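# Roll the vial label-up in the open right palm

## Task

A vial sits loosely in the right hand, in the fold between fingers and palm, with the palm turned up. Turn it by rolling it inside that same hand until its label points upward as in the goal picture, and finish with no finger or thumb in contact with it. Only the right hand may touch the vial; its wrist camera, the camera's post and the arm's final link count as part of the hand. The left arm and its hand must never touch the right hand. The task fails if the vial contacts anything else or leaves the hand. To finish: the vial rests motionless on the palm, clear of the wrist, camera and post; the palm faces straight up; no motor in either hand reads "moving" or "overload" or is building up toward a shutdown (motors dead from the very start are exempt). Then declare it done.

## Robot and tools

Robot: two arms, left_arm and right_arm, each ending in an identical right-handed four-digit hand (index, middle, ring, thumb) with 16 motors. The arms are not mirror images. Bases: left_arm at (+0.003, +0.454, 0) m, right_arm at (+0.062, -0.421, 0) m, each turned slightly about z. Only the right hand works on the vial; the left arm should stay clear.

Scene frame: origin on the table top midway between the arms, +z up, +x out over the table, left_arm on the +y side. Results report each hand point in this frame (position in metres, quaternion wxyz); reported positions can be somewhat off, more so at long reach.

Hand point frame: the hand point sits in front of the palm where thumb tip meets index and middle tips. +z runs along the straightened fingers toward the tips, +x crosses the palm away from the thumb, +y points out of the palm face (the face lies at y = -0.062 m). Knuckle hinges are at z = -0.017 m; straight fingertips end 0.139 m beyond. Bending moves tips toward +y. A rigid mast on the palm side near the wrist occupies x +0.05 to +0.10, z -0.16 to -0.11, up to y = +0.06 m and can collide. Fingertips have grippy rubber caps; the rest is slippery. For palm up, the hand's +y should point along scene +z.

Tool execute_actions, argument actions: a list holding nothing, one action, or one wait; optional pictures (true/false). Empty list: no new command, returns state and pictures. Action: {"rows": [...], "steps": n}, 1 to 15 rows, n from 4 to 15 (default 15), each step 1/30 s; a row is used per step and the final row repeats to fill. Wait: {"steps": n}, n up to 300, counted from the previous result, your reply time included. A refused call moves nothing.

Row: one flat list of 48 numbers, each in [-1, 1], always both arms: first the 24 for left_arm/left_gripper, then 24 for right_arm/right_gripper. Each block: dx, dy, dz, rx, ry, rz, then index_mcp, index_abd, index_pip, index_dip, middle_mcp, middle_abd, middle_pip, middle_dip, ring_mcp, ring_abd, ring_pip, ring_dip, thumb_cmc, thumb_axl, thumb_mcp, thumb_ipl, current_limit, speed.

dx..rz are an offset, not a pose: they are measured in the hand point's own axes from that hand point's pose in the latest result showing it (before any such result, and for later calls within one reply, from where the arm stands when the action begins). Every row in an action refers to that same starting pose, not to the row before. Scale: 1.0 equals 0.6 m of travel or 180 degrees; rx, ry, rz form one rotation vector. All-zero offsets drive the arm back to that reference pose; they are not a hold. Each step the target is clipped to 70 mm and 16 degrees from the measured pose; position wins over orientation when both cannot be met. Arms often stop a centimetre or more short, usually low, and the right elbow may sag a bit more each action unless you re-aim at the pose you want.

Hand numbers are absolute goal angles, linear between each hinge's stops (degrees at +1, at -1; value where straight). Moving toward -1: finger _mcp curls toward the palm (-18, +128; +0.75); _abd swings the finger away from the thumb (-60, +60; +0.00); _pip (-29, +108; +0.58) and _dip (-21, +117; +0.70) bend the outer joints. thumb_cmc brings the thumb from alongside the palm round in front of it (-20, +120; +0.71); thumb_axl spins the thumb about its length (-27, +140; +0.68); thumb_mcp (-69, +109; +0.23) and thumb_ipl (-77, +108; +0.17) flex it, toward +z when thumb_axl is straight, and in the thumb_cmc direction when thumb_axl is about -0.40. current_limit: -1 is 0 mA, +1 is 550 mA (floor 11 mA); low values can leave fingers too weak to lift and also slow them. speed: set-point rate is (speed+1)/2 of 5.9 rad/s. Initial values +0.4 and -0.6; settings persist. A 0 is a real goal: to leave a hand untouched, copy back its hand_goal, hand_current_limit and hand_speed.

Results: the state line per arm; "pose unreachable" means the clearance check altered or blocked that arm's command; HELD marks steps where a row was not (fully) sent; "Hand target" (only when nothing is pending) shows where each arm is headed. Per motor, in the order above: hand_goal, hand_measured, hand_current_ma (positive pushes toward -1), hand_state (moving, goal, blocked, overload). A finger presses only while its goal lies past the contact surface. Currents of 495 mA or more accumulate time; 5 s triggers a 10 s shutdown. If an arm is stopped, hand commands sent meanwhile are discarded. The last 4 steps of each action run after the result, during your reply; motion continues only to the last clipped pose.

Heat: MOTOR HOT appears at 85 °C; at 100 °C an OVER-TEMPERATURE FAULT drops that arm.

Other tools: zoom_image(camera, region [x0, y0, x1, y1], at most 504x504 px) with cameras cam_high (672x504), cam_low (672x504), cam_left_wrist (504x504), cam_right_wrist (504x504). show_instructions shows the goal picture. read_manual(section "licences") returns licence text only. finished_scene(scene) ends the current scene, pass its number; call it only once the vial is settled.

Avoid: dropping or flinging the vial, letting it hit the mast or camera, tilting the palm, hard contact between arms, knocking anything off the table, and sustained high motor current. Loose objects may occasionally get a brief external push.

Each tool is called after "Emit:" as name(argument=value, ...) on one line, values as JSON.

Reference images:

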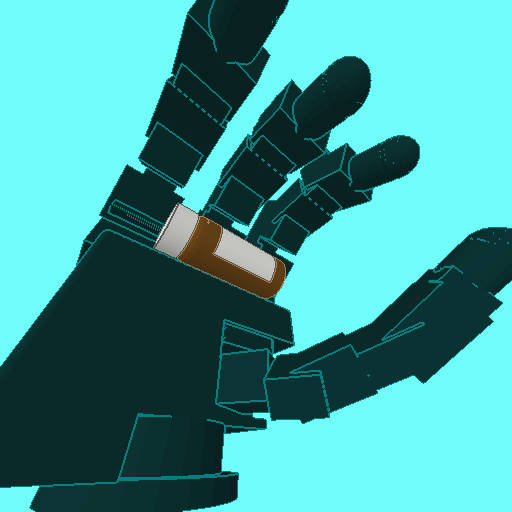

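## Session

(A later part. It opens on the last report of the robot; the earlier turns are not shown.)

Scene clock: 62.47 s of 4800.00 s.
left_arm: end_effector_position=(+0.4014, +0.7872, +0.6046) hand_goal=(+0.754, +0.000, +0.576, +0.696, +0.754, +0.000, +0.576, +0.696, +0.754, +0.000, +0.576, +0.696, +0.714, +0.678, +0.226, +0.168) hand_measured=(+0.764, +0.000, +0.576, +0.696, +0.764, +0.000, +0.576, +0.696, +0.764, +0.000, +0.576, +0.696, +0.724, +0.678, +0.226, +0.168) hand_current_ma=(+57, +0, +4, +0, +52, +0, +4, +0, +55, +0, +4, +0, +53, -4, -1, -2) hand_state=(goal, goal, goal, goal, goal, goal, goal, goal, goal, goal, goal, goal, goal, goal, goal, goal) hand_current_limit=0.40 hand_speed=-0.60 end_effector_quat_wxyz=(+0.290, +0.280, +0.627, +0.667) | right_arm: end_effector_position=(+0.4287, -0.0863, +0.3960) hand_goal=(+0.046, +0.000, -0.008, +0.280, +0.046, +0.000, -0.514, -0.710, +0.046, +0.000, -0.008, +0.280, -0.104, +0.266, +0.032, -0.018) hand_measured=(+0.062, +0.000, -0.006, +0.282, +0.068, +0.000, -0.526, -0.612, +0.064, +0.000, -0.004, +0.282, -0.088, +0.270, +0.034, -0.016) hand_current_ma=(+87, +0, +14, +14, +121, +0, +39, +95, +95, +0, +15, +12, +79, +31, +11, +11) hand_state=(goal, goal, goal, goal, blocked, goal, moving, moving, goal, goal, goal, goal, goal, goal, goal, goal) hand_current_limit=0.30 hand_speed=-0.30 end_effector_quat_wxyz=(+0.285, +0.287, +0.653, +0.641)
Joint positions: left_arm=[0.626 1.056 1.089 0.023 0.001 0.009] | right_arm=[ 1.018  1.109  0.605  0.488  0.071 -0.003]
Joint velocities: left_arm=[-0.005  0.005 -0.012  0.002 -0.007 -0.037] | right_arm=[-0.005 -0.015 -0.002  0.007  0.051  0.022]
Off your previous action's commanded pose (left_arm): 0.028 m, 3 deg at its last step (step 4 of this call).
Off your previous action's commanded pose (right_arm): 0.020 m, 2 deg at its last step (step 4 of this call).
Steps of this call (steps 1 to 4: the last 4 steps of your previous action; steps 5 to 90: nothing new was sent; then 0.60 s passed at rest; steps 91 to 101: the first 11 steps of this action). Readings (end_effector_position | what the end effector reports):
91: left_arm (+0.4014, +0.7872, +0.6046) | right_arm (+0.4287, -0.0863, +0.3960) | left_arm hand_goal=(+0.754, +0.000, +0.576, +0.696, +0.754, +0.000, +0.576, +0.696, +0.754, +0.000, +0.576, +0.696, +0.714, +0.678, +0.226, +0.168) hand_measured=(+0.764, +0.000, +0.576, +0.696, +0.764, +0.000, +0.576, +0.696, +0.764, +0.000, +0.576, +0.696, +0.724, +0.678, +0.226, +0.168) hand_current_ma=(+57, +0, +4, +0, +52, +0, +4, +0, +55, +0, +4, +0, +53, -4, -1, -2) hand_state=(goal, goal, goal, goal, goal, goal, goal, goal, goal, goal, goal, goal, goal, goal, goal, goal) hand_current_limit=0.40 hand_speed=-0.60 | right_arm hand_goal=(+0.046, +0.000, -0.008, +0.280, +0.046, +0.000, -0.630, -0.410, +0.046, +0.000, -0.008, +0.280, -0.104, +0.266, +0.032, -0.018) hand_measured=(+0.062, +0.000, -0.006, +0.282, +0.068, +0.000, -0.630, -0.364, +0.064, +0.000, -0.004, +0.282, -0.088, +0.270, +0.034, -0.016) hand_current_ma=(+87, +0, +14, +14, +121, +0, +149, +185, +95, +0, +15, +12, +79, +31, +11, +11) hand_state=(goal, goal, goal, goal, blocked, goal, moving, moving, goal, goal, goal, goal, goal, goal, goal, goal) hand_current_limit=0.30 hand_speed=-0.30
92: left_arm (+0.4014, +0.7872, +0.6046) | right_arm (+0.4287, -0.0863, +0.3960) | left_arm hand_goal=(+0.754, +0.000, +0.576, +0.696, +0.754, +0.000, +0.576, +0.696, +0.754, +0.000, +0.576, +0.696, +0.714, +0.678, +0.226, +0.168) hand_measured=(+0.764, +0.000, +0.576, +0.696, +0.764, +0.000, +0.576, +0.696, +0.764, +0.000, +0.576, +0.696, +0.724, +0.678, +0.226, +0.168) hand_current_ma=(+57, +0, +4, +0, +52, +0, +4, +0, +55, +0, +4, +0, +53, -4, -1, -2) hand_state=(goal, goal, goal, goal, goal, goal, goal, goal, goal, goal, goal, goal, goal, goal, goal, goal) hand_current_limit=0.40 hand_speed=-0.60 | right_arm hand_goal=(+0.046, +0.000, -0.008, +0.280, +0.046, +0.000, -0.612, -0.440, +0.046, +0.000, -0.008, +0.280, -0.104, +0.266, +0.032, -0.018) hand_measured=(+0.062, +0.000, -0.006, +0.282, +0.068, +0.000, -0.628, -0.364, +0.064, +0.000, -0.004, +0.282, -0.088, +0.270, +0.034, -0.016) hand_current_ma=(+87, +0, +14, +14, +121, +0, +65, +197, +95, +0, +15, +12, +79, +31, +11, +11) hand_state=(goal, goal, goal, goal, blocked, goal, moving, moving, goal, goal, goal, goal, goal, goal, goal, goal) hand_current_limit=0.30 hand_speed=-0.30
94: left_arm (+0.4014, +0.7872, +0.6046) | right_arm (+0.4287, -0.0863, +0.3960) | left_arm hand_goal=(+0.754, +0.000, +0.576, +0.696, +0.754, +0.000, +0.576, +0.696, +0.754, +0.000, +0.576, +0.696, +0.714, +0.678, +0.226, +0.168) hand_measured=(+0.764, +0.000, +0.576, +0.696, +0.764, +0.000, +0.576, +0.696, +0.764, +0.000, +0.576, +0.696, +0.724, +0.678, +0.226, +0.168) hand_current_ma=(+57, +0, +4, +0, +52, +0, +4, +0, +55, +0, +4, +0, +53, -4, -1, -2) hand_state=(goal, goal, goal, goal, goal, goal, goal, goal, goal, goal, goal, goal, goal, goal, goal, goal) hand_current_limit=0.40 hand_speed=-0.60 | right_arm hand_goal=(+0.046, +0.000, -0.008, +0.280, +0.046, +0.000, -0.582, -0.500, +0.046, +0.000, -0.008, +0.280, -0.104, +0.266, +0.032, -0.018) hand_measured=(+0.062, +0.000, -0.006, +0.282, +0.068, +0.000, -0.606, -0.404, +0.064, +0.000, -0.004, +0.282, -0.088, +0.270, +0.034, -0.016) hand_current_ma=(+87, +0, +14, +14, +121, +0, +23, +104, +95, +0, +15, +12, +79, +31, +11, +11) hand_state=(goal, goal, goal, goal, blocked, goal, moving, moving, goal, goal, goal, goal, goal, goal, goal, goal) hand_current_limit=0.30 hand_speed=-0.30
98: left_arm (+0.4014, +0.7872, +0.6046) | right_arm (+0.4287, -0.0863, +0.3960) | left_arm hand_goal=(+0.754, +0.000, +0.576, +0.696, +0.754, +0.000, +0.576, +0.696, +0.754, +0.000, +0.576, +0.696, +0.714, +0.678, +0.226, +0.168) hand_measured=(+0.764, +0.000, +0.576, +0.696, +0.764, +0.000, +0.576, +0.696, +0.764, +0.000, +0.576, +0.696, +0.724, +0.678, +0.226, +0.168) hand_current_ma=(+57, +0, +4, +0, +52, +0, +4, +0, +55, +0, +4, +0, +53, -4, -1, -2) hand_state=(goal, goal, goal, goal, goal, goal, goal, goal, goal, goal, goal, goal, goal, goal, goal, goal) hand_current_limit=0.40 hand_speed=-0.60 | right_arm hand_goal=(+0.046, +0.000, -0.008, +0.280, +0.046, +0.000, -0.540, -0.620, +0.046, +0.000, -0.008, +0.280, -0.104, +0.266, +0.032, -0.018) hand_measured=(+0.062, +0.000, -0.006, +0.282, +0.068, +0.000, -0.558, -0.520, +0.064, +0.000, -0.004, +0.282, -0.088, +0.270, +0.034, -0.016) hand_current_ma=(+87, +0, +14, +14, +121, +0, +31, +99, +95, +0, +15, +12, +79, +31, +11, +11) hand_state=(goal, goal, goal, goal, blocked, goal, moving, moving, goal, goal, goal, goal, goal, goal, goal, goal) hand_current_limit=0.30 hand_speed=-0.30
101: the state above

Emit:
execute_actions(actions=[{"rows": [
[0,0.046,-0.010,-0.016,0,0,0.754,0,0.576,0.696,0.754,0,0.576,0.696,0.754,0,0.576,0.696,0.714,0.678,0.226,0.168,0.4,-0.6,0,0.033,0.0025,-0.0124,0,0,0.046,0,-0.008,0.28,0.046,0,-0.46,-0.39,0.046,0,-0.008,0.28,-0.104,0.266,0.032,-0.018,0.7,-0.5],
[0,0.046,-0.010,-0.016,0,0,0.754,0,0.576,0.696,0.754,0,0.576,0.696,0.754,0,0.576,0.696,0.714,0.678,0.226,0.168,0.4,-0.6,0,0.033,0.0025,-0.0124,0,0,0.046,0,-0.008,0.28,0.046,0,-0.46,-0.39,0.046,0,-0.008,0.28,-0.104,0.266,0.032,-0.018,0.7,-0.5],
[0,0.046,-0.010,-0.016,0,0,0.754,0,0.576,0.696,0.754,0,0.576,0.696,0.754,0,0.576,0.696,0.714,0.678,0.226,0.168,0.4,-0.6,0,0.033,0.0025,-0.0124,0,0,0.046,0,-0.008,0.28,0.046,0,-0.46,-0.39,0.046,0,-0.008,0.28,-0.104,0.266,0.032,-0.018,0.7,-0.5],
[0,0.046,-0.010,-0.016,0,0,0.754,0,0.576,0.696,0.754,0,0.576,0.696,0.754,0,0.576,0.696,0.714,0.678,0.226,0.168,0.4,-0.6,0,0.033,0.0025,-0.0124,0,0,0.046,0,-0.008,0.28,0.046,0,-0.46,-0.39,0.046,0,-0.008,0.28,-0.104,0.266,0.032,-0.018,0.7,-0.5],
[0,0.046,-0.010,-0.016,0,0,0.754,0,0.576,0.696,0.754,0,0.576,0.696,0.754,0,0.576,0.696,0.714,0.678,0.226,0.168,0.4,-0.6,0,0.033,0.0025,-0.0124,0,0,0.046,0,-0.008,0.28,0.046,0,-0.76,-0.39,0.046,0,-0.008,0.28,-0.104,0.266,0.032,-0.018,0.2,-0.6]
], "steps": 15}], pictures=true)

Scene clock: 63.30 s of 4800.00 s.
left_arm: end_effector_position=(+0.4014, +0.7872, +0.6046) hand_goal=(+0.754, +0.000, +0.576, +0.696, +0.754, +0.000, +0.576, +0.696, +0.754, +0.000, +0.576, +0.696, +0.714, +0.678, +0.226, +0.168) hand_measured=(+0.764, +0.000, +0.576, +0.696, +0.764, +0.000, +0.576, +0.696, +0.764, +0.000, +0.576, +0.696, +0.724, +0.678, +0.226, +0.168) hand_current_ma=(+57, +0, +4, +0, +52, +0, +4, +0, +55, +0, +4, +0, +53, -4, -1, -2) hand_state=(goal, goal, goal, goal, goal, goal, goal, goal, goal, goal, goal, goal, goal, goal, goal, goal) hand_current_limit=0.40 hand_speed=-0.60 end_effector_quat_wxyz=(+0.290, +0.280, +0.627, +0.667) | right_arm: end_effector_position=(+0.4287, -0.0863, +0.3960) hand_goal=(+0.046, +0.000, -0.008, +0.280, +0.046, +0.000, -0.760, -0.390, +0.046, +0.000, -0.008, +0.280, -0.104, +0.266, +0.032, -0.018) hand_measured=(+0.062, +0.000, -0.006, +0.282, +0.058, +0.000, -0.610, -0.452, +0.064, +0.000, -0.004, +0.282, -0.088, +0.270, +0.034, -0.016) hand_current_ma=(+87, +0, +14, +14, +68, +0, +45, -64, +95, +0, +15, +12, +79, +31, +11, +11) hand_state=(goal, goal, goal, goal, goal, goal, moving, moving, goal, goal, goal, goal, goal, goal, goal, goal) hand_current_limit=0.20 hand_speed=-0.60 end_effector_quat_wxyz=(+0.285, +0.287, +0.653, +0.641)
Joint positions: left_arm=[0.626 1.056 1.089 0.023 0.001 0.009] | right_arm=[ 1.018  1.109  0.605  0.488  0.071 -0.003]
Joint velocities: left_arm=[ 0.005 -0.005 -0.012  0.027  0.007 -0.007] | right_arm=[ 0.005 -0.015 -0.007  0.002 -0.037  0.081]
Off your previous action's commanded pose (left_arm): 0.028 m, 3 deg at its last step (step 4 of this call).
Off your previous action's commanded pose (right_arm): 0.020 m, 2 deg at its last step (step 4 of this call).
Steps of this call (steps 1 to 4: the last 4 steps of your previous action; steps 5 to 14: nothing new was sent; steps 15 to 25: the first 11 steps of this action). Readings (end_effector_position | what the end effector reports):
15: left_arm (+0.4014, +0.7872, +0.6046) | right_arm (+0.4287, -0.0863, +0.3960) | left_arm hand_goal=(+0.754, +0.000, +0.576, +0.696, +0.754, +0.000, +0.576, +0.696, +0.754, +0.000, +0.576, +0.696, +0.714, +0.678, +0.226, +0.168) hand_measured=(+0.764, +0.000, +0.576, +0.696, +0.764, +0.000, +0.576, +0.696, +0.764, +0.000, +0.576, +0.696, +0.724, +0.678, +0.226, +0.168) hand_current_ma=(+57, +0, +4, +0, +52, +0, +4, +0, +55, +0, +4, +0, +53, -4, -1, -2) hand_state=(goal, goal, goal, goal, goal, goal, goal, goal, goal, goal, goal, goal, goal, goal, goal, goal) hand_current_limit=0.40 hand_speed=-0.60 | right_arm hand_goal=(+0.046, +0.000, -0.008, +0.280, +0.046, +0.000, -0.460, -0.390, +0.046, +0.000, -0.008, +0.280, -0.104, +0.266, +0.032, -0.018) hand_measured=(+0.062, +0.000, -0.006, +0.282, +0.060, +0.000, -0.466, -0.742, +0.064, +0.000, -0.004, +0.282, -0.088, +0.270, +0.034, -0.016) hand_current_ma=(+87, +0, +14, +14, +72, +0, -29, +13, +95, +0, +15, +12, +79, +31, +11, +11) hand_state=(goal, goal, goal, goal, goal, goal, goal, moving, goal, goal, goal, goal, goal, goal, goal, goal) hand_current_limit=0.70 hand_speed=-0.50
16: left_arm (+0.4014, +0.7872, +0.6046) | right_arm (+0.4287, -0.0863, +0.3960) | left_arm hand_goal=(+0.754, +0.000, +0.576, +0.696, +0.754, +0.000, +0.576, +0.696, +0.754, +0.000, +0.576, +0.696, +0.714, +0.678, +0.226, +0.168) hand_measured=(+0.764, +0.000, +0.576, +0.696, +0.764, +0.000, +0.576, +0.696, +0.764, +0.000, +0.576, +0.696, +0.724, +0.678, +0.226, +0.168) hand_current_ma=(+57, +0, +4, +0, +52, +0, +4, +0, +55, +0, +4, +0, +53, -4, -1, -2) hand_state=(goal, goal, goal, goal, goal, goal, goal, goal, goal, goal, goal, goal, goal, goal, goal, goal) hand_current_limit=0.40 hand_speed=-0.60 | right_arm hand_goal=(+0.046, +0.000, -0.008, +0.280, +0.046, +0.000, -0.460, -0.390, +0.046, +0.000, -0.008, +0.280, -0.104, +0.266, +0.032, -0.018) hand_measured=(+0.062, +0.000, -0.006, +0.282, +0.060, +0.000, -0.466, -0.740, +0.064, +0.000, -0.004, +0.282, -0.088, +0.270, +0.034, -0.016) hand_current_ma=(+87, +0, +14, +14, +72, +0, -29, -111, +95, +0, +15, +12, +79, +31, +11, +11) hand_state=(goal, goal, goal, goal, goal, goal, goal, moving, goal, goal, goal, goal, goal, goal, goal, goal) hand_current_limit=0.70 hand_speed=-0.50
18: left_arm (+0.4014, +0.7872, +0.6046) | right_arm (+0.4287, -0.0863, +0.3960) | left_arm hand_goal=(+0.754, +0.000, +0.576, +0.696, +0.754, +0.000, +0.576, +0.696, +0.754, +0.000, +0.576, +0.696, +0.714, +0.678, +0.226, +0.168) hand_measured=(+0.764, +0.000, +0.576, +0.696, +0.764, +0.000, +0.576, +0.696, +0.764, +0.000, +0.576, +0.696, +0.724, +0.678, +0.226, +0.168) hand_current_ma=(+57, +0, +4, +0, +52, +0, +4, +0, +55, +0, +4, +0, +53, -4, -1, -2) hand_state=(goal, goal, goal, goal, goal, goal, goal, goal, goal, goal, goal, goal, goal, goal, goal, goal) hand_current_limit=0.40 hand_speed=-0.60 | right_arm hand_goal=(+0.046, +0.000, -0.008, +0.280, +0.046, +0.000, -0.460, -0.390, +0.046, +0.000, -0.008, +0.280, -0.104, +0.266, +0.032, -0.018) hand_measured=(+0.062, +0.000, -0.006, +0.282, +0.060, +0.000, -0.466, -0.682, +0.064, +0.000, -0.004, +0.282, -0.088, +0.270, +0.034, -0.016) hand_current_ma=(+87, +0, +14, +14, +72, +0, -29, -83, +95, +0, +15, +12, +79, +31, +11, +11) hand_state=(goal, goal, goal, goal, goal, goal, goal, moving, goal, goal, goal, goal, goal, goal, goal, goal) hand_current_limit=0.70 hand_speed=-0.50
22: left_arm (+0.4014, +0.7872, +0.6046) | right_arm (+0.4287, -0.0863, +0.3960) | left_arm hand_goal=(+0.754, +0.000, +0.576, +0.696, +0.754, +0.000, +0.576, +0.696, +0.754, +0.000, +0.576, +0.696, +0.714, +0.678, +0.226, +0.168) hand_measured=(+0.764, +0.000, +0.576, +0.696, +0.764, +0.000, +0.576, +0.696, +0.764, +0.000, +0.576, +0.696, +0.724, +0.678, +0.226, +0.168) hand_current_ma=(+57, +0, +4, +0, +52, +0, +4, +0, +55, +0, +4, +0, +53, -4, -1, -2) hand_state=(goal, goal, goal, goal, goal, goal, goal, goal, goal, goal, goal, goal, goal, goal, goal, goal) hand_current_limit=0.40 hand_speed=-0.60 | right_arm hand_goal=(+0.046, +0.000, -0.008, +0.280, +0.046, +0.000, -0.760, -0.390, +0.046, +0.000, -0.008, +0.280, -0.104, +0.266, +0.032, -0.018) hand_measured=(+0.062, +0.000, -0.006, +0.282, +0.060, +0.000, -0.514, -0.546, +0.064, +0.000, -0.004, +0.282, -0.088, +0.270, +0.034, -0.016) hand_current_ma=(+87, +0, +14, +14, +71, +0, +50, -64, +95, +0, +15, +12, +79, +31, +11, +11) hand_state=(goal, goal, goal, goal, goal, goal, moving, moving, goal, goal, goal, goal, goal, goal, goal, goal) hand_current_limit=0.20 hand_speed=-0.60
25: the state above

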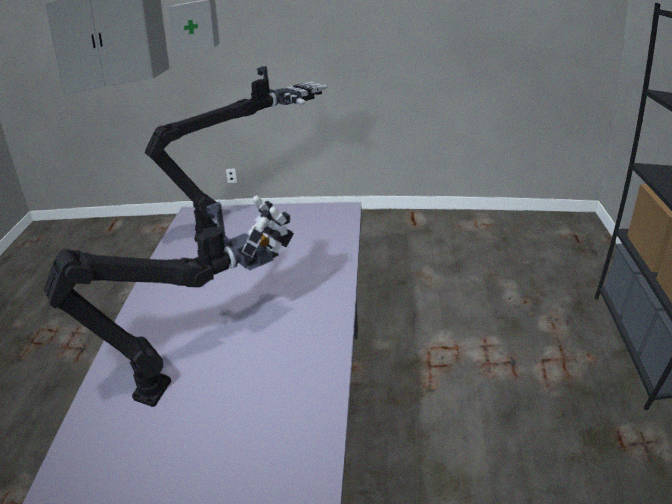

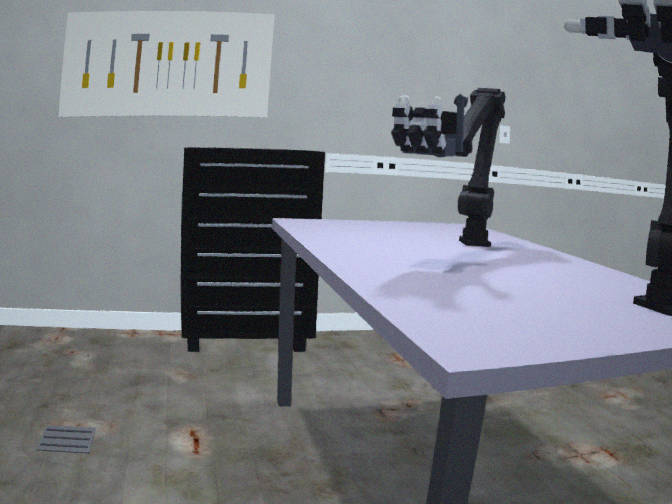

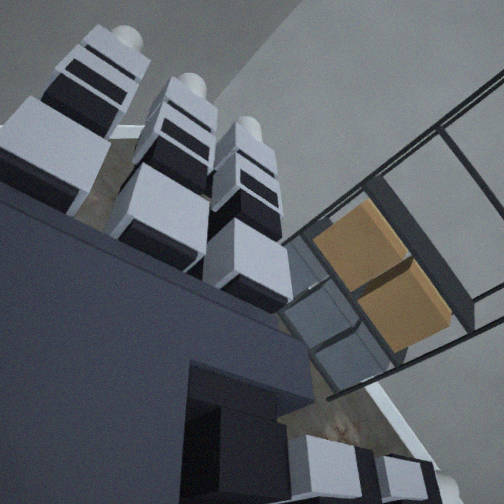

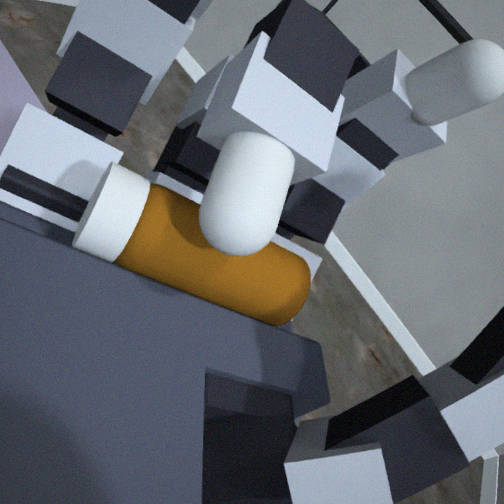

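Seated again. Now the short backward stroke.

Emit:
execute_actions(actions=[{"rows": [
[0,0.046,-0.010,-0.016,0,0,0.754,0,0.576,0.696,0.754,0,0.576,0.696,0.754,0,0.576,0.696,0.714,0.678,0.226,0.168,0.4,-0.6,0,0.033,0.0025,-0.0124,0,0,0.046,0,-0.008,0.28,0.046,0,-1.0,-0.39,0.046,0,-0.008,0.28,-0.104,0.266,0.032,-0.018,0.1,0.8],
[0,0.046,-0.010,-0.016,0,0,0.754,0,0.576,0.696,0.754,0,0.576,0.696,0.754,0,0.576,0.696,0.714,0.678,0.226,0.168,0.4,-0.6,0,0.033,0.0025,-0.0124,0,0,0.046,0,-0.008,0.28,0.046,0,-1.0,-0.39,0.046,0,-0.008,0.28,-0.104,0.266,0.032,-0.018,0.1,0.8],
[0,0.046,-0.010,-0.016,0,0,0.754,0,0.576,0.696,0.754,0,0.576,0.696,0.754,0,0.576,0.696,0.714,0.678,0.226,0.168,0.4,-0.6,0,0.033,0.0025,-0.0124,0,0,0.046,0,-0.008,0.28,0.046,0,-1.0,0.0,0.046,0,-0.008,0.28,-0.104,0.266,0.032,-0.018,0.1,-0.74]
], "steps": 15}], pictures=true)

Scene clock: 63.87 s of 4800.00 s.
left_arm: end_effector_position=(+0.4014, +0.7872, +0.6046) hand_goal=(+0.754, +0.000, +0.576, +0.696, +0.754, +0.000, +0.576, +0.696, +0.754, +0.000, +0.576, +0.696, +0.714, +0.678, +0.226, +0.168) hand_measured=(+0.764, +0.000, +0.576, +0.696, +0.764, +0.000, +0.576, +0.696, +0.764, +0.000, +0.576, +0.696, +0.724, +0.678, +0.226, +0.168) hand_current_ma=(+57, +0, +4, +0, +52, +0, +4, +0, +55, +0, +4, +0, +53, -4, -1, -2) hand_state=(goal, goal, goal, goal, goal, goal, goal, goal, goal, goal, goal, goal, goal, goal, goal, goal) hand_current_limit=0.40 hand_speed=-0.60 end_effector_quat_wxyz=(+0.290, +0.280, +0.627, +0.667) | right_arm: end_effector_position=(+0.4287, -0.0863, +0.3960) hand_goal=(+0.046, +0.000, -0.008, +0.280, +0.046, +0.000, -1.000, +0.000, +0.046, +0.000, -0.008, +0.280, -0.104, +0.266, +0.032, -0.018) hand_measured=(+0.062, +0.000, -0.006, +0.282, +0.062, +0.000, -0.816, -0.246, +0.064, +0.000, -0.004, +0.282, -0.088, +0.270, +0.034, -0.016) hand_current_ma=(+87, +0, +14, +14, +86, +0, +162, -6, +95, +0, +15, +12, +79, +31, +11, +11) hand_state=(goal, goal, goal, goal, goal, goal, moving, moving, goal, goal, goal, goal, goal, goal, goal, goal) hand_current_limit=0.10 hand_speed=-0.74 end_effector_quat_wxyz=(+0.285, +0.287, +0.653, +0.641)
Joint positions: left_arm=[0.626 1.056 1.089 0.023 0.001 0.009] | right_arm=[ 1.018  1.109  0.605  0.488  0.071 -0.003]
Joint velocities: left_arm=[ 0.005 -0.015 -0.007  0.007  0.037 -0.007] | right_arm=[-0.015  0.015 -0.007  0.002 -0.007 -0.037]
Off your previous action's commanded pose (left_arm): 0.028 m, 3 deg at its last step (step 4 of this call).
Off your previous action's commanded pose (right_arm): 0.020 m, 2 deg at its last step (step 4 of this call).
Steps of this call (steps 1 to 4: the last 4 steps of your previous action; steps 5 to 6: nothing new was sent; steps 7 to 17: the first 11 steps of this action). Readings (end_effector_position | what the end effector reports):
7: left_arm (+0.4014, +0.7872, +0.6046) | right_arm (+0.4287, -0.0863, +0.3960) | left_arm hand_goal=(+0.754, +0.000, +0.576, +0.696, +0.754, +0.000, +0.576, +0.696, +0.754, +0.000, +0.576, +0.696, +0.714, +0.678, +0.226, +0.168) hand_measured=(+0.764, +0.000, +0.576, +0.696, +0.764, +0.000, +0.576, +0.696, +0.764, +0.000, +0.576, +0.696, +0.724, +0.678, +0.226, +0.168) hand_current_ma=(+57, +0, +4, +0, +52, +0, +4, +0, +55, +0, +4, +0, +53, -4, -1, -2) hand_state=(goal, goal, goal, goal, goal, goal, goal, goal, goal, goal, goal, goal, goal, goal, goal, goal) hand_current_limit=0.40 hand_speed=-0.60 | right_arm hand_goal=(+0.046, +0.000, -0.008, +0.280, +0.046, +0.000, -1.000, -0.390, +0.046, +0.000, -0.008, +0.280, -0.104, +0.266, +0.032, -0.018) hand_measured=(+0.062, +0.000, -0.006, +0.282, +0.060, +0.000, -0.718, -0.384, +0.064, +0.000, -0.004, +0.282, -0.088, +0.270, +0.034, -0.016) hand_current_ma=(+87, +0, +14, +14, +76, +0, +214, +30, +95, +0, +15, +12, +79, +31, +11, +11) hand_state=(goal, goal, goal, goal, goal, goal, moving, goal, goal, goal, goal, goal, goal, goal, goal, goal) hand_current_limit=0.10 hand_speed=0.80
8: left_arm (+0.4014, +0.7872, +0.6046) | right_arm (+0.4287, -0.0863, +0.3960) | left_arm hand_goal=(+0.754, +0.000, +0.576, +0.696, +0.754, +0.000, +0.576, +0.696, +0.754, +0.000, +0.576, +0.696, +0.714, +0.678, +0.226, +0.168) hand_measured=(+0.764, +0.000, +0.576, +0.696, +0.764, +0.000, +0.576, +0.696, +0.764, +0.000, +0.576, +0.696, +0.724, +0.678, +0.226, +0.168) hand_current_ma=(+57, +0, +4, +0, +52, +0, +4, +0, +55, +0, +4, +0, +53, -4, -1, -2) hand_state=(goal, goal, goal, goal, goal, goal, goal, goal, goal, goal, goal, goal, goal, goal, goal, goal) hand_current_limit=0.40 hand_speed=-0.60 | right_arm hand_goal=(+0.046, +0.000, -0.008, +0.280, +0.046, +0.000, -1.000, -0.390, +0.046, +0.000, -0.008, +0.280, -0.104, +0.266, +0.032, -0.018) hand_measured=(+0.062, +0.000, -0.006, +0.282, +0.060, +0.000, -0.720, -0.384, +0.064, +0.000, -0.004, +0.282, -0.088, +0.270, +0.034, -0.016) hand_current_ma=(+87, +0, +14, +14, +78, +0, +273, +34, +95, +0, +15, +12, +79, +31, +11, +11) hand_state=(goal, goal, goal, goal, goal, goal, moving, goal, goal, goal, goal, goal, goal, goal, goal, goal) hand_current_limit=0.10 hand_speed=0.80
10: left_arm (+0.4014, +0.7872, +0.6046) | right_arm (+0.4287, -0.0863, +0.3960) | left_arm hand_goal=(+0.754, +0.000, +0.576, +0.696, +0.754, +0.000, +0.576, +0.696, +0.754, +0.000, +0.576, +0.696, +0.714, +0.678, +0.226, +0.168) hand_measured=(+0.764, +0.000, +0.576, +0.696, +0.764, +0.000, +0.576, +0.696, +0.764, +0.000, +0.576, +0.696, +0.724, +0.678, +0.226, +0.168) hand_current_ma=(+57, +0, +4, +0, +52, +0, +4, +0, +55, +0, +4, +0, +53, -4, -1, -2) hand_state=(goal, goal, goal, goal, goal, goal, goal, goal, goal, goal, goal, goal, goal, goal, goal, goal) hand_current_limit=0.40 hand_speed=-0.60 | right_arm hand_goal=(+0.046, +0.000, -0.008, +0.280, +0.046, +0.000, -1.000, +0.000, +0.046, +0.000, -0.008, +0.280, -0.104, +0.266, +0.032, -0.018) hand_measured=(+0.062, +0.000, -0.006, +0.282, +0.062, +0.000, -0.722, -0.380, +0.064, +0.000, -0.004, +0.282, -0.088, +0.270, +0.034, -0.016) hand_current_ma=(+87, +0, +14, +14, +89, +0, +288, -5, +95, +0, +15, +12, +79, +31, +11, +11) hand_state=(goal, goal, goal, goal, moving, goal, moving, moving, goal, goal, goal, goal, goal, goal, goal, goal) hand_current_limit=0.10 hand_speed=-0.74
14: left_arm (+0.4014, +0.7872, +0.6046) | right_arm (+0.4287, -0.0863, +0.3960) | left_arm hand_goal=(+0.754, +0.000, +0.576, +0.696, +0.754, +0.000, +0.576, +0.696, +0.754, +0.000, +0.576, +0.696, +0.714, +0.678, +0.226, +0.168) hand_measured=(+0.764, +0.000, +0.576, +0.696, +0.764, +0.000, +0.576, +0.696, +0.764, +0.000, +0.576, +0.696, +0.724, +0.678, +0.226, +0.168) hand_current_ma=(+57, +0, +4, +0, +52, +0, +4, +0, +55, +0, +4, +0, +53, -4, -1, -2) hand_state=(goal, goal, goal, goal, goal, goal, goal, goal, goal, goal, goal, goal, goal, goal, goal, goal) hand_current_limit=0.40 hand_speed=-0.60 | right_arm hand_goal=(+0.046, +0.000, -0.008, +0.280, +0.046, +0.000, -1.000, +0.000, +0.046, +0.000, -0.008, +0.280, -0.104, +0.266, +0.032, -0.018) hand_measured=(+0.062, +0.000, -0.006, +0.282, +0.062, +0.000, -0.770, -0.310, +0.064, +0.000, -0.004, +0.282, -0.088, +0.270, +0.034, -0.016) hand_current_ma=(+87, +0, +14, +14, +85, +0, +168, -9, +95, +0, +15, +12, +79, +31, +11, +11) hand_state=(goal, goal, goal, goal, goal, goal, moving, moving, goal, goal, goal, goal, goal, goal, goal, goal) hand_current_limit=0.10 hand_speed=-0.74
17: the state above

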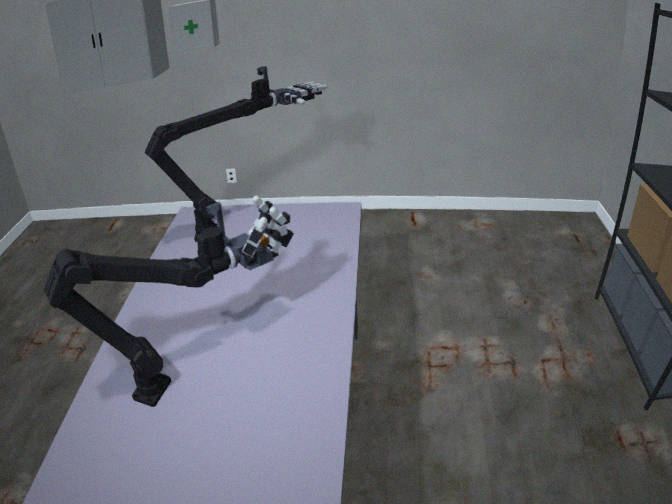

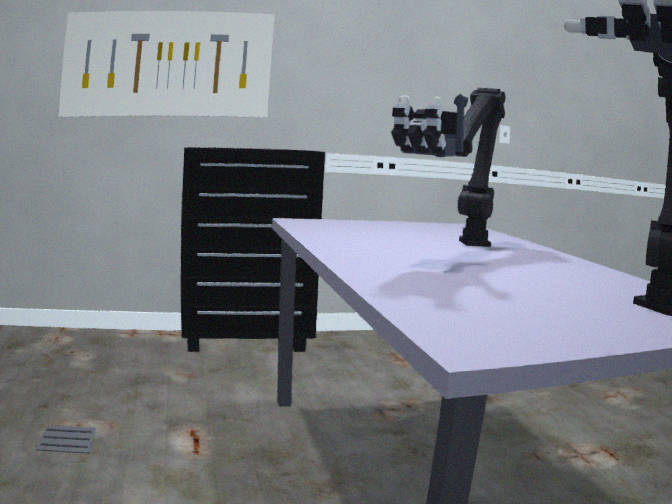

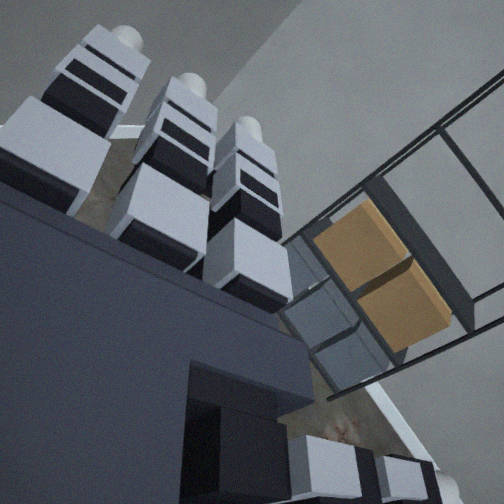

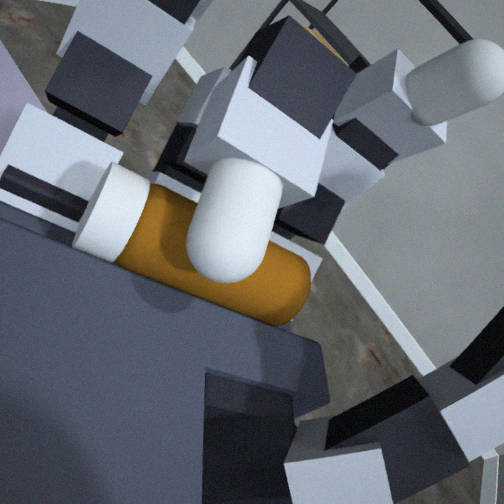

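Emit:
execute_actions(actions=[{"rows": [
[0,0.046,-0.010,-0.016,0,0,0.754,0,0.576,0.696,0.754,0,0.576,0.696,0.754,0,0.576,0.696,0.714,0.678,0.226,0.168,0.4,-0.6,0,0.033,0.0025,-0.0124,0,0,0.046,0,-0.008,0.28,0.046,0,-0.63,0.0,0.046,0,-0.008,0.28,-0.104,0.266,0.032,-0.018,0.7,-0.45],
[0,0.046,-0.010,-0.016,0,0,0.754,0,0.576,0.696,0.754,0,0.576,0.696,0.754,0,0.576,0.696,0.714,0.678,0.226,0.168,0.4,-0.6,0,0.033,0.0025,-0.0124,0,0,0.046,0,-0.008,0.28,0.046,0,-0.63,0.0,0.046,0,-0.008,0.28,-0.104,0.266,0.032,-0.018,0.7,-0.45],
[0,0.046,-0.010,-0.016,0,0,0.754,0,0.576,0.696,0.754,0,0.576,0.696,0.754,0,0.576,0.696,0.714,0.678,0.226,0.168,0.4,-0.6,0,0.033,0.0025,-0.0124,0,0,0.046,0,-0.008,0.28,0.046,0,-0.63,0.0,0.046,0,-0.008,0.28,-0.104,0.266,0.032,-0.018,0.7,-0.45],
[0,0.046,-0.010,-0.016,0,0,0.754,0,0.576,0.696,0.754,0,0.576,0.696,0.754,0,0.576,0.696,0.714,0.678,0.226,0.168,0.4,-0.6,0,0.033,0.0025,-0.0124,0,0,0.046,0,-0.008,0.28,0.046,0,-0.63,-0.43,0.046,0,-0.008,0.28,-0.104,0.266,0.032,-0.018,0.7,-0.45]
], "steps": 14}], pictures=true)

Scene clock: 64.57 s of 4800.00 s.
left_arm: end_effector_position=(+0.4014, +0.7872, +0.6046) hand_goal=(+0.754, +0.000, +0.576, +0.696, +0.754, +0.000, +0.576, +0.696, +0.754, +0.000, +0.576, +0.696, +0.714, +0.678, +0.226, +0.168) hand_measured=(+0.764, +0.000, +0.576, +0.696, +0.764, +0.000, +0.576, +0.696, +0.764, +0.000, +0.576, +0.696, +0.724, +0.678, +0.226, +0.168) hand_current_ma=(+57, +0, +4, +0, +52, +0, +4, +0, +55, +0, +4, +0, +53, -4, -1, -2) hand_state=(goal, goal, goal, goal, goal, goal, goal, goal, goal, goal, goal, goal, goal, goal, goal, goal) hand_current_limit=0.40 hand_speed=-0.60 end_effector_quat_wxyz=(+0.290, +0.280, +0.627, +0.667) | right_arm: end_effector_position=(+0.4287, -0.0863, +0.3960) hand_goal=(+0.046, +0.000, -0.008, +0.280, +0.046, +0.000, -0.630, -0.430, +0.046, +0.000, -0.008, +0.280, -0.104, +0.266, +0.032, -0.018) hand_measured=(+0.062, +0.000, -0.006, +0.282, +0.058, +0.000, -0.676, -0.202, +0.064, +0.000, -0.004, +0.282, -0.088, +0.270, +0.034, -0.016) hand_current_ma=(+87, +0, +14, +14, +60, +0, -27, +74, +95, +0, +15, +12, +79, +31, +11, +11) hand_state=(goal, goal, goal, goal, goal, goal, moving, moving, goal, goal, goal, goal, goal, goal, goal, goal) hand_current_limit=0.70 hand_speed=-0.45 end_effector_quat_wxyz=(+0.285, +0.287, +0.653, +0.641)
Joint positions: left_arm=[0.626 1.056 1.089 0.023 0.001 0.009] | right_arm=[ 1.018  1.109  0.605  0.488  0.071 -0.003]
Joint velocities: left_arm=[-0.015 -0.015  0.002 -0.002  0.022 -0.037] | right_arm=[-0.015 -0.015  0.032 -0.007 -0.022 -0.022]
Off your previous action's commanded pose (left_arm): 0.028 m, 3 deg at its last step (step 4 of this call).
Off your previous action's commanded pose (right_arm): 0.020 m, 2 deg at its last step (step 4 of this call).
Steps of this call (steps 1 to 4: the last 4 steps of your previous action; steps 5 to 11: nothing new was sent; steps 12 to 21: the first 10 steps of this action). Readings (end_effector_position | what the end effector reports):
12: left_arm (+0.4014, +0.7872, +0.6046) | right_arm (+0.4287, -0.0863, +0.3960) | left_arm hand_goal=(+0.754, +0.000, +0.576, +0.696, +0.754, +0.000, +0.576, +0.696, +0.754, +0.000, +0.576, +0.696, +0.714, +0.678, +0.226, +0.168) hand_measured=(+0.764, +0.000, +0.576, +0.696, +0.764, +0.000, +0.576, +0.696, +0.764, +0.000, +0.576, +0.696, +0.724, +0.678, +0.226, +0.168) hand_current_ma=(+57, +0, +4, +0, +52, +0, +4, +0, +55, +0, +4, +0, +53, -4, -1, -2) hand_state=(goal, goal, goal, goal, goal, goal, goal, goal, goal, goal, goal, goal, goal, goal, goal, goal) hand_current_limit=0.40 hand_speed=-0.60 | right_arm hand_goal=(+0.046, +0.000, -0.008, +0.280, +0.046, +0.000, -0.630, +0.000, +0.046, +0.000, -0.008, +0.280, -0.104, +0.266, +0.032, -0.018) hand_measured=(+0.062, +0.000, -0.006, +0.282, +0.062, +0.000, -0.972, -0.004, +0.064, +0.000, -0.004, +0.282, -0.088, +0.270, +0.034, -0.016) hand_current_ma=(+87, +0, +14, +14, +86, +0, +117, +23, +95, +0, +15, +12, +79, +31, +11, +11) hand_state=(goal, goal, goal, goal, goal, goal, moving, moving, goal, goal, goal, goal, goal, goal, goal, goal) hand_current_limit=0.70 hand_speed=-0.45
13: left_arm (+0.4014, +0.7872, +0.6046) | right_arm (+0.4287, -0.0863, +0.3960) | left_arm hand_goal=(+0.754, +0.000, +0.576, +0.696, +0.754, +0.000, +0.576, +0.696, +0.754, +0.000, +0.576, +0.696, +0.714, +0.678, +0.226, +0.168) hand_measured=(+0.764, +0.000, +0.576, +0.696, +0.764, +0.000, +0.576, +0.696, +0.764, +0.000, +0.576, +0.696, +0.724, +0.678, +0.226, +0.168) hand_current_ma=(+57, +0, +4, +0, +52, +0, +4, +0, +55, +0, +4, +0, +53, -4, -1, -2) hand_state=(goal, goal, goal, goal, goal, goal, goal, goal, goal, goal, goal, goal, goal, goal, goal, goal) hand_current_limit=0.40 hand_speed=-0.60 | right_arm hand_goal=(+0.046, +0.000, -0.008, +0.280, +0.046, +0.000, -0.630, +0.000, +0.046, +0.000, -0.008, +0.280, -0.104, +0.266, +0.032, -0.018) hand_measured=(+0.062, +0.000, -0.006, +0.282, +0.062, +0.000, -0.972, +0.000, +0.064, +0.000, -0.004, +0.282, -0.088, +0.270, +0.034, -0.016) hand_current_ma=(+87, +0, +14, +14, +85, +0, -46, +10, +95, +0, +15, +12, +79, +31, +11, +11) hand_state=(goal, goal, goal, goal, goal, goal, moving, moving, goal, goal, goal, goal, goal, goal, goal, goal) hand_current_limit=0.70 hand_speed=-0.45
15: left_arm (+0.4014, +0.7872, +0.6046) | right_arm (+0.4287, -0.0863, +0.3960) | left_arm hand_goal=(+0.754, +0.000, +0.576, +0.696, +0.754, +0.000, +0.576, +0.696, +0.754, +0.000, +0.576, +0.696, +0.714, +0.678, +0.226, +0.168) hand_measured=(+0.764, +0.000, +0.576, +0.696, +0.764, +0.000, +0.576, +0.696, +0.764, +0.000, +0.576, +0.696, +0.724, +0.678, +0.226, +0.168) hand_current_ma=(+57, +0, +4, +0, +52, +0, +4, +0, +55, +0, +4, +0, +53, -4, -1, -2) hand_state=(goal, goal, goal, goal, goal, goal, goal, goal, goal, goal, goal, goal, goal, goal, goal, goal) hand_current_limit=0.40 hand_speed=-0.60 | right_arm hand_goal=(+0.046, +0.000, -0.008, +0.280, +0.046, +0.000, -0.630, -0.430, +0.046, +0.000, -0.008, +0.280, -0.104, +0.266, +0.032, -0.018) hand_measured=(+0.062, +0.000, -0.006, +0.282, +0.058, +0.000, -0.928, +0.000, +0.064, +0.000, -0.004, +0.282, -0.088, +0.270, +0.034, -0.016) hand_current_ma=(+87, +0, +14, +14, +57, +0, -107, +2, +95, +0, +15, +12, +79, +31, +11, +11) hand_state=(goal, goal, goal, goal, moving, goal, moving, moving, goal, goal, goal, goal, goal, goal, goal, goal) hand_current_limit=0.70 hand_speed=-0.45
19: left_arm (+0.4014, +0.7872, +0.6046) | right_arm (+0.4287, -0.0863, +0.3960) | left_arm hand_goal=(+0.754, +0.000, +0.576, +0.696, +0.754, +0.000, +0.576, +0.696, +0.754, +0.000, +0.576, +0.696, +0.714, +0.678, +0.226, +0.168) hand_measured=(+0.764, +0.000, +0.576, +0.696, +0.764, +0.000, +0.576, +0.696, +0.764, +0.000, +0.576, +0.696, +0.724, +0.678, +0.226, +0.168) hand_current_ma=(+57, +0, +4, +0, +52, +0, +4, +0, +55, +0, +4, +0, +53, -4, -1, -2) hand_state=(goal, goal, goal, goal, goal, goal, goal, goal, goal, goal, goal, goal, goal, goal, goal, goal) hand_current_limit=0.40 hand_speed=-0.60 | right_arm hand_goal=(+0.046, +0.000, -0.008, +0.280, +0.046, +0.000, -0.630, -0.430, +0.046, +0.000, -0.008, +0.280, -0.104, +0.266, +0.032, -0.018) hand_measured=(+0.062, +0.000, -0.006, +0.282, +0.058, +0.000, -0.760, -0.112, +0.064, +0.000, -0.004, +0.282, -0.088, +0.270, +0.034, -0.016) hand_current_ma=(+87, +0, +14, +14, +60, +0, -93, +75, +95, +0, +15, +12, +79, +31, +11, +11) hand_state=(goal, goal, goal, goal, goal, goal, moving, moving, goal, goal, goal, goal, goal, goal, goal, goal) hand_current_limit=0.70 hand_speed=-0.45
21: the state above

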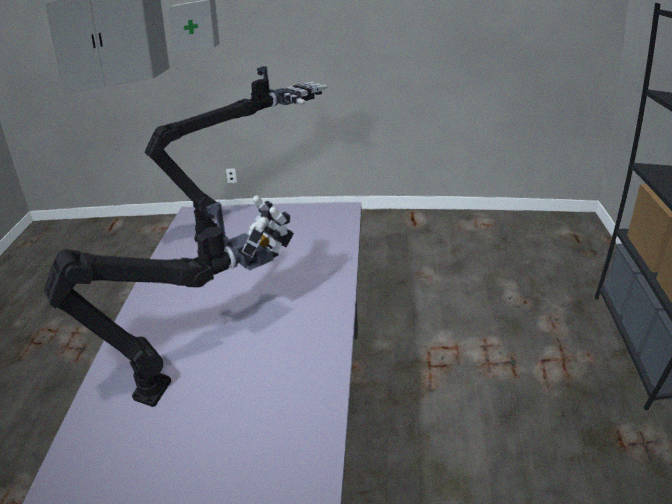

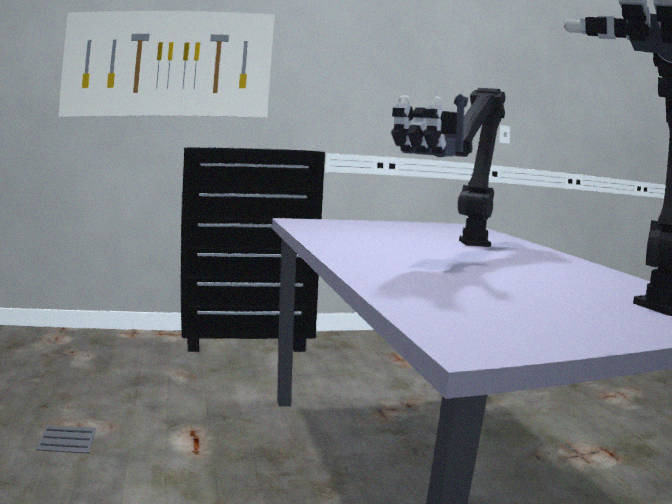

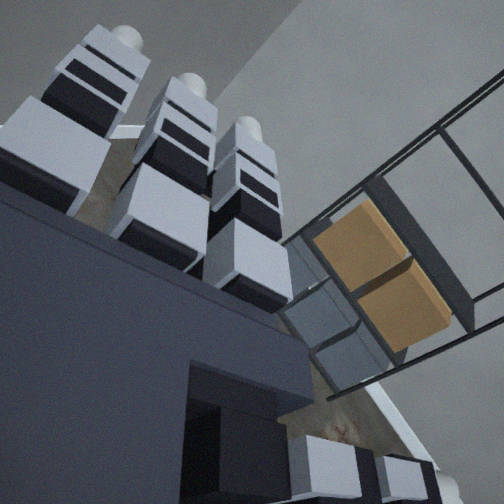

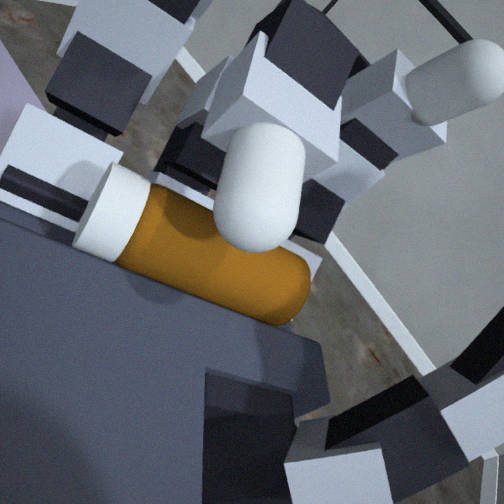

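Next stroke: press, then drag.

Emit:
execute_actions(actions=[{"rows": [
[0,0.046,-0.010,-0.016,0,0,0.754,0,0.576,0.696,0.754,0,0.576,0.696,0.754,0,0.576,0.696,0.714,0.678,0.226,0.168,0.4,-0.6,0,0.033,0.0025,-0.0124,0,0,0.046,0,-0.008,0.28,0.046,0,-1.0,-0.43,0.046,0,-0.008,0.28,-0.104,0.266,0.032,-0.018,0.1,0.6],
[0,0.046,-0.010,-0.016,0,0,0.754,0,0.576,0.696,0.754,0,0.576,0.696,0.754,0,0.576,0.696,0.714,0.678,0.226,0.168,0.4,-0.6,0,0.033,0.0025,-0.0124,0,0,0.046,0,-0.008,0.28,0.046,0,-1.0,-0.43,0.046,0,-0.008,0.28,-0.104,0.266,0.032,-0.018,0.1,0.6],
[0,0.046,-0.010,-0.016,0,0,0.754,0,0.576,0.696,0.754,0,0.576,0.696,0.754,0,0.576,0.696,0.714,0.678,0.226,0.168,0.4,-0.6,0,0.033,0.0025,-0.0124,0,0,0.046,0,-0.008,0.28,0.046,0,-1.0,-0.43,0.046,0,-0.008,0.28,-0.104,0.266,0.032,-0.018,0.1,0.6],
[0,0.046,-0.010,-0.016,0,0,0.754,0,0.576,0.696,0.754,0,0.576,0.696,0.754,0,0.576,0.696,0.714,0.678,0.226,0.168,0.4,-0.6,0,0.033,0.0025,-0.0124,0,0,0.046,0,-0.008,0.28,0.046,0,-1.0,0.0,0.046,0,-0.008,0.28,-0.104,0.266,0.032,-0.018,0.1,-0.74]
], "steps": 15}])

Scene clock: 65.20 s of 4800.00 s.
left_arm: end_effector_position=(+0.4014, +0.7872, +0.6046) hand_goal=(+0.754, +0.000, +0.576, +0.696, +0.754, +0.000, +0.576, +0.696, +0.754, +0.000, +0.576, +0.696, +0.714, +0.678, +0.226, +0.168) hand_measured=(+0.764, +0.000, +0.576, +0.696, +0.764, +0.000, +0.576, +0.696, +0.764, +0.000, +0.576, +0.696, +0.724, +0.678, +0.226, +0.168) hand_current_ma=(+57, +0, +4, +0, +52, +0, +4, +0, +55, +0, +4, +0, +53, -4, -1, -2) hand_state=(goal, goal, goal, goal, goal, goal, goal, goal, goal, goal, goal, goal, goal, goal, goal, goal) hand_current_limit=0.40 hand_speed=-0.60 end_effector_quat_wxyz=(+0.290, +0.280, +0.627, +0.667) | right_arm: end_effector_position=(+0.4287, -0.0863, +0.3960) hand_goal=(+0.046, +0.000, -0.008, +0.280, +0.046, +0.000, -1.000, +0.000, +0.046, +0.000, -0.008, +0.280, -0.104, +0.266, +0.032, -0.018) hand_measured=(+0.062, +0.000, -0.006, +0.282, +0.060, +0.000, -0.772, -0.308, +0.064, +0.000, -0.004, +0.282, -0.088, +0.270, +0.034, -0.016) hand_current_ma=(+87, +0, +14, +14, +74, +0, +165, -8, +95, +0, +15, +12, +79, +31, +11, +11) hand_state=(goal, goal, goal, goal, goal, goal, moving, moving, goal, goal, goal, goal, goal, goal, goal, goal) hand_current_limit=0.10 hand_speed=-0.74 end_effector_quat_wxyz=(+0.285, +0.287, +0.653, +0.641)
Joint positions: left_arm=[0.626 1.056 1.089 0.023 0.001 0.009] | right_arm=[ 1.018  1.109  0.605  0.488  0.071 -0.003]
Joint velocities: left_arm=[-0.005 -0.005 -0.012 -0.002  0.022 -0.007] | right_arm=[-0.005 -0.015  0.002 -0.027 -0.051 -0.022]
Off your previous action's commanded pose (left_arm): 0.028 m, 3 deg at its last step (step 4 of this call).
Off your previous action's commanded pose (right_arm): 0.020 m, 2 deg at its last step (step 4 of this call).
Steps of this call (steps 1 to 4: the last 4 steps of your previous action; steps 5 to 8: nothing new was sent; steps 9 to 19: the first 11 steps of this action). Readings (end_effector_position | what the end effector reports):
9: left_arm (+0.4014, +0.7872, +0.6046) | right_arm (+0.4287, -0.0863, +0.3960) | left_arm hand_goal=(+0.754, +0.000, +0.576, +0.696, +0.754, +0.000, +0.576, +0.696, +0.754, +0.000, +0.576, +0.696, +0.714, +0.678, +0.226, +0.168) hand_measured=(+0.764, +0.000, +0.576, +0.696, +0.764, +0.000, +0.576, +0.696, +0.764, +0.000, +0.576, +0.696, +0.724, +0.678, +0.226, +0.168) hand_current_ma=(+57, +0, +4, +0, +52, +0, +4, +0, +55, +0, +4, +0, +53, -4, -1, -2) hand_state=(goal, goal, goal, goal, goal, goal, goal, goal, goal, goal, goal, goal, goal, goal, goal, goal) hand_current_limit=0.40 hand_speed=-0.60 | right_arm hand_goal=(+0.046, +0.000, -0.008, +0.280, +0.046, +0.000, -1.000, -0.430, +0.046, +0.000, -0.008, +0.280, -0.104, +0.266, +0.032, -0.018) hand_measured=(+0.062, +0.000, -0.006, +0.282, +0.058, +0.000, -0.636, -0.428, +0.064, +0.000, -0.004, +0.282, -0.088, +0.270, +0.034, -0.016) hand_current_ma=(+87, +0, +14, +14, +60, +0, -36, +12, +95, +0, +15, +12, +79, +31, +11, +11) hand_state=(goal, goal, goal, goal, goal, goal, moving, goal, goal, goal, goal, goal, goal, goal, goal, goal) hand_current_limit=0.10 hand_speed=0.60
10: left_arm (+0.4014, +0.7872, +0.6046) | right_arm (+0.4287, -0.0863, +0.3960) | left_arm hand_goal=(+0.754, +0.000, +0.576, +0.696, +0.754, +0.000, +0.576, +0.696, +0.754, +0.000, +0.576, +0.696, +0.714, +0.678, +0.226, +0.168) hand_measured=(+0.764, +0.000, +0.576, +0.696, +0.764, +0.000, +0.576, +0.696, +0.764, +0.000, +0.576, +0.696, +0.724, +0.678, +0.226, +0.168) hand_current_ma=(+57, +0, +4, +0, +52, +0, +4, +0, +55, +0, +4, +0, +53, -4, -1, -2) hand_state=(goal, goal, goal, goal, goal, goal, goal, goal, goal, goal, goal, goal, goal, goal, goal, goal) hand_current_limit=0.40 hand_speed=-0.60 | right_arm hand_goal=(+0.046, +0.000, -0.008, +0.280, +0.046, +0.000, -1.000, -0.430, +0.046, +0.000, -0.008, +0.280, -0.104, +0.266, +0.032, -0.018) hand_measured=(+0.062, +0.000, -0.006, +0.282, +0.058, +0.000, -0.642, -0.428, +0.064, +0.000, -0.004, +0.282, -0.088, +0.270, +0.034, -0.016) hand_current_ma=(+87, +0, +14, +14, +60, +0, +148, +12, +95, +0, +15, +12, +79, +31, +11, +11) hand_state=(goal, goal, goal, goal, goal, goal, moving, goal, goal, goal, goal, goal, goal, goal, goal, goal) hand_current_limit=0.10 hand_speed=0.60
12: left_arm (+0.4014, +0.7872, +0.6046) | right_arm (+0.4287, -0.0863, +0.3960) | left_arm hand_goal=(+0.754, +0.000, +0.576, +0.696, +0.754, +0.000, +0.576, +0.696, +0.754, +0.000, +0.576, +0.696, +0.714, +0.678, +0.226, +0.168) hand_measured=(+0.764, +0.000, +0.576, +0.696, +0.764, +0.000, +0.576, +0.696, +0.764, +0.000, +0.576, +0.696, +0.724, +0.678, +0.226, +0.168) hand_current_ma=(+57, +0, +4, +0, +52, +0, +4, +0, +55, +0, +4, +0, +53, -4, -1, -2) hand_state=(goal, goal, goal, goal, goal, goal, goal, goal, goal, goal, goal, goal, goal, goal, goal, goal) hand_current_limit=0.40 hand_speed=-0.60 | right_arm hand_goal=(+0.046, +0.000, -0.008, +0.280, +0.046, +0.000, -1.000, +0.000, +0.046, +0.000, -0.008, +0.280, -0.104, +0.266, +0.032, -0.018) hand_measured=(+0.062, +0.000, -0.006, +0.282, +0.058, +0.000, -0.688, -0.426, +0.064, +0.000, -0.004, +0.282, -0.088, +0.270, +0.034, -0.016) hand_current_ma=(+87, +0, +14, +14, +61, +0, +285, +43, +95, +0, +15, +12, +79, +31, +11, +11) hand_state=(goal, goal, goal, goal, goal, goal, moving, moving, goal, goal, goal, goal, goal, goal, goal, goal) hand_current_limit=0.10 hand_speed=-0.74
16: left_arm (+0.4014, +0.7872, +0.6046) | right_arm (+0.4287, -0.0863, +0.3960) | left_arm hand_goal=(+0.754, +0.000, +0.576, +0.696, +0.754, +0.000, +0.576, +0.696, +0.754, +0.000, +0.576, +0.696, +0.714, +0.678, +0.226, +0.168) hand_measured=(+0.764, +0.000, +0.576, +0.696, +0.764, +0.000, +0.576, +0.696, +0.764, +0.000, +0.576, +0.696, +0.724, +0.678, +0.226, +0.168) hand_current_ma=(+57, +0, +4, +0, +52, +0, +4, +0, +55, +0, +4, +0, +53, -4, -1, -2) hand_state=(goal, goal, goal, goal, goal, goal, goal, goal, goal, goal, goal, goal, goal, goal, goal, goal) hand_current_limit=0.40 hand_speed=-0.60 | right_arm hand_goal=(+0.046, +0.000, -0.008, +0.280, +0.046, +0.000, -1.000, +0.000, +0.046, +0.000, -0.008, +0.280, -0.104, +0.266, +0.032, -0.018) hand_measured=(+0.062, +0.000, -0.006, +0.282, +0.060, +0.000, -0.726, -0.370, +0.064, +0.000, -0.004, +0.282, -0.088, +0.270, +0.034, -0.016) hand_current_ma=(+87, +0, +14, +14, +74, +0, +173, -10, +95, +0, +15, +12, +79, +31, +11, +11) hand_state=(goal, goal, goal, goal, goal, goal, moving, moving, goal, goal, goal, goal, goal, goal, goal, goal) hand_current_limit=0.10 hand_speed=-0.74
19: the state above


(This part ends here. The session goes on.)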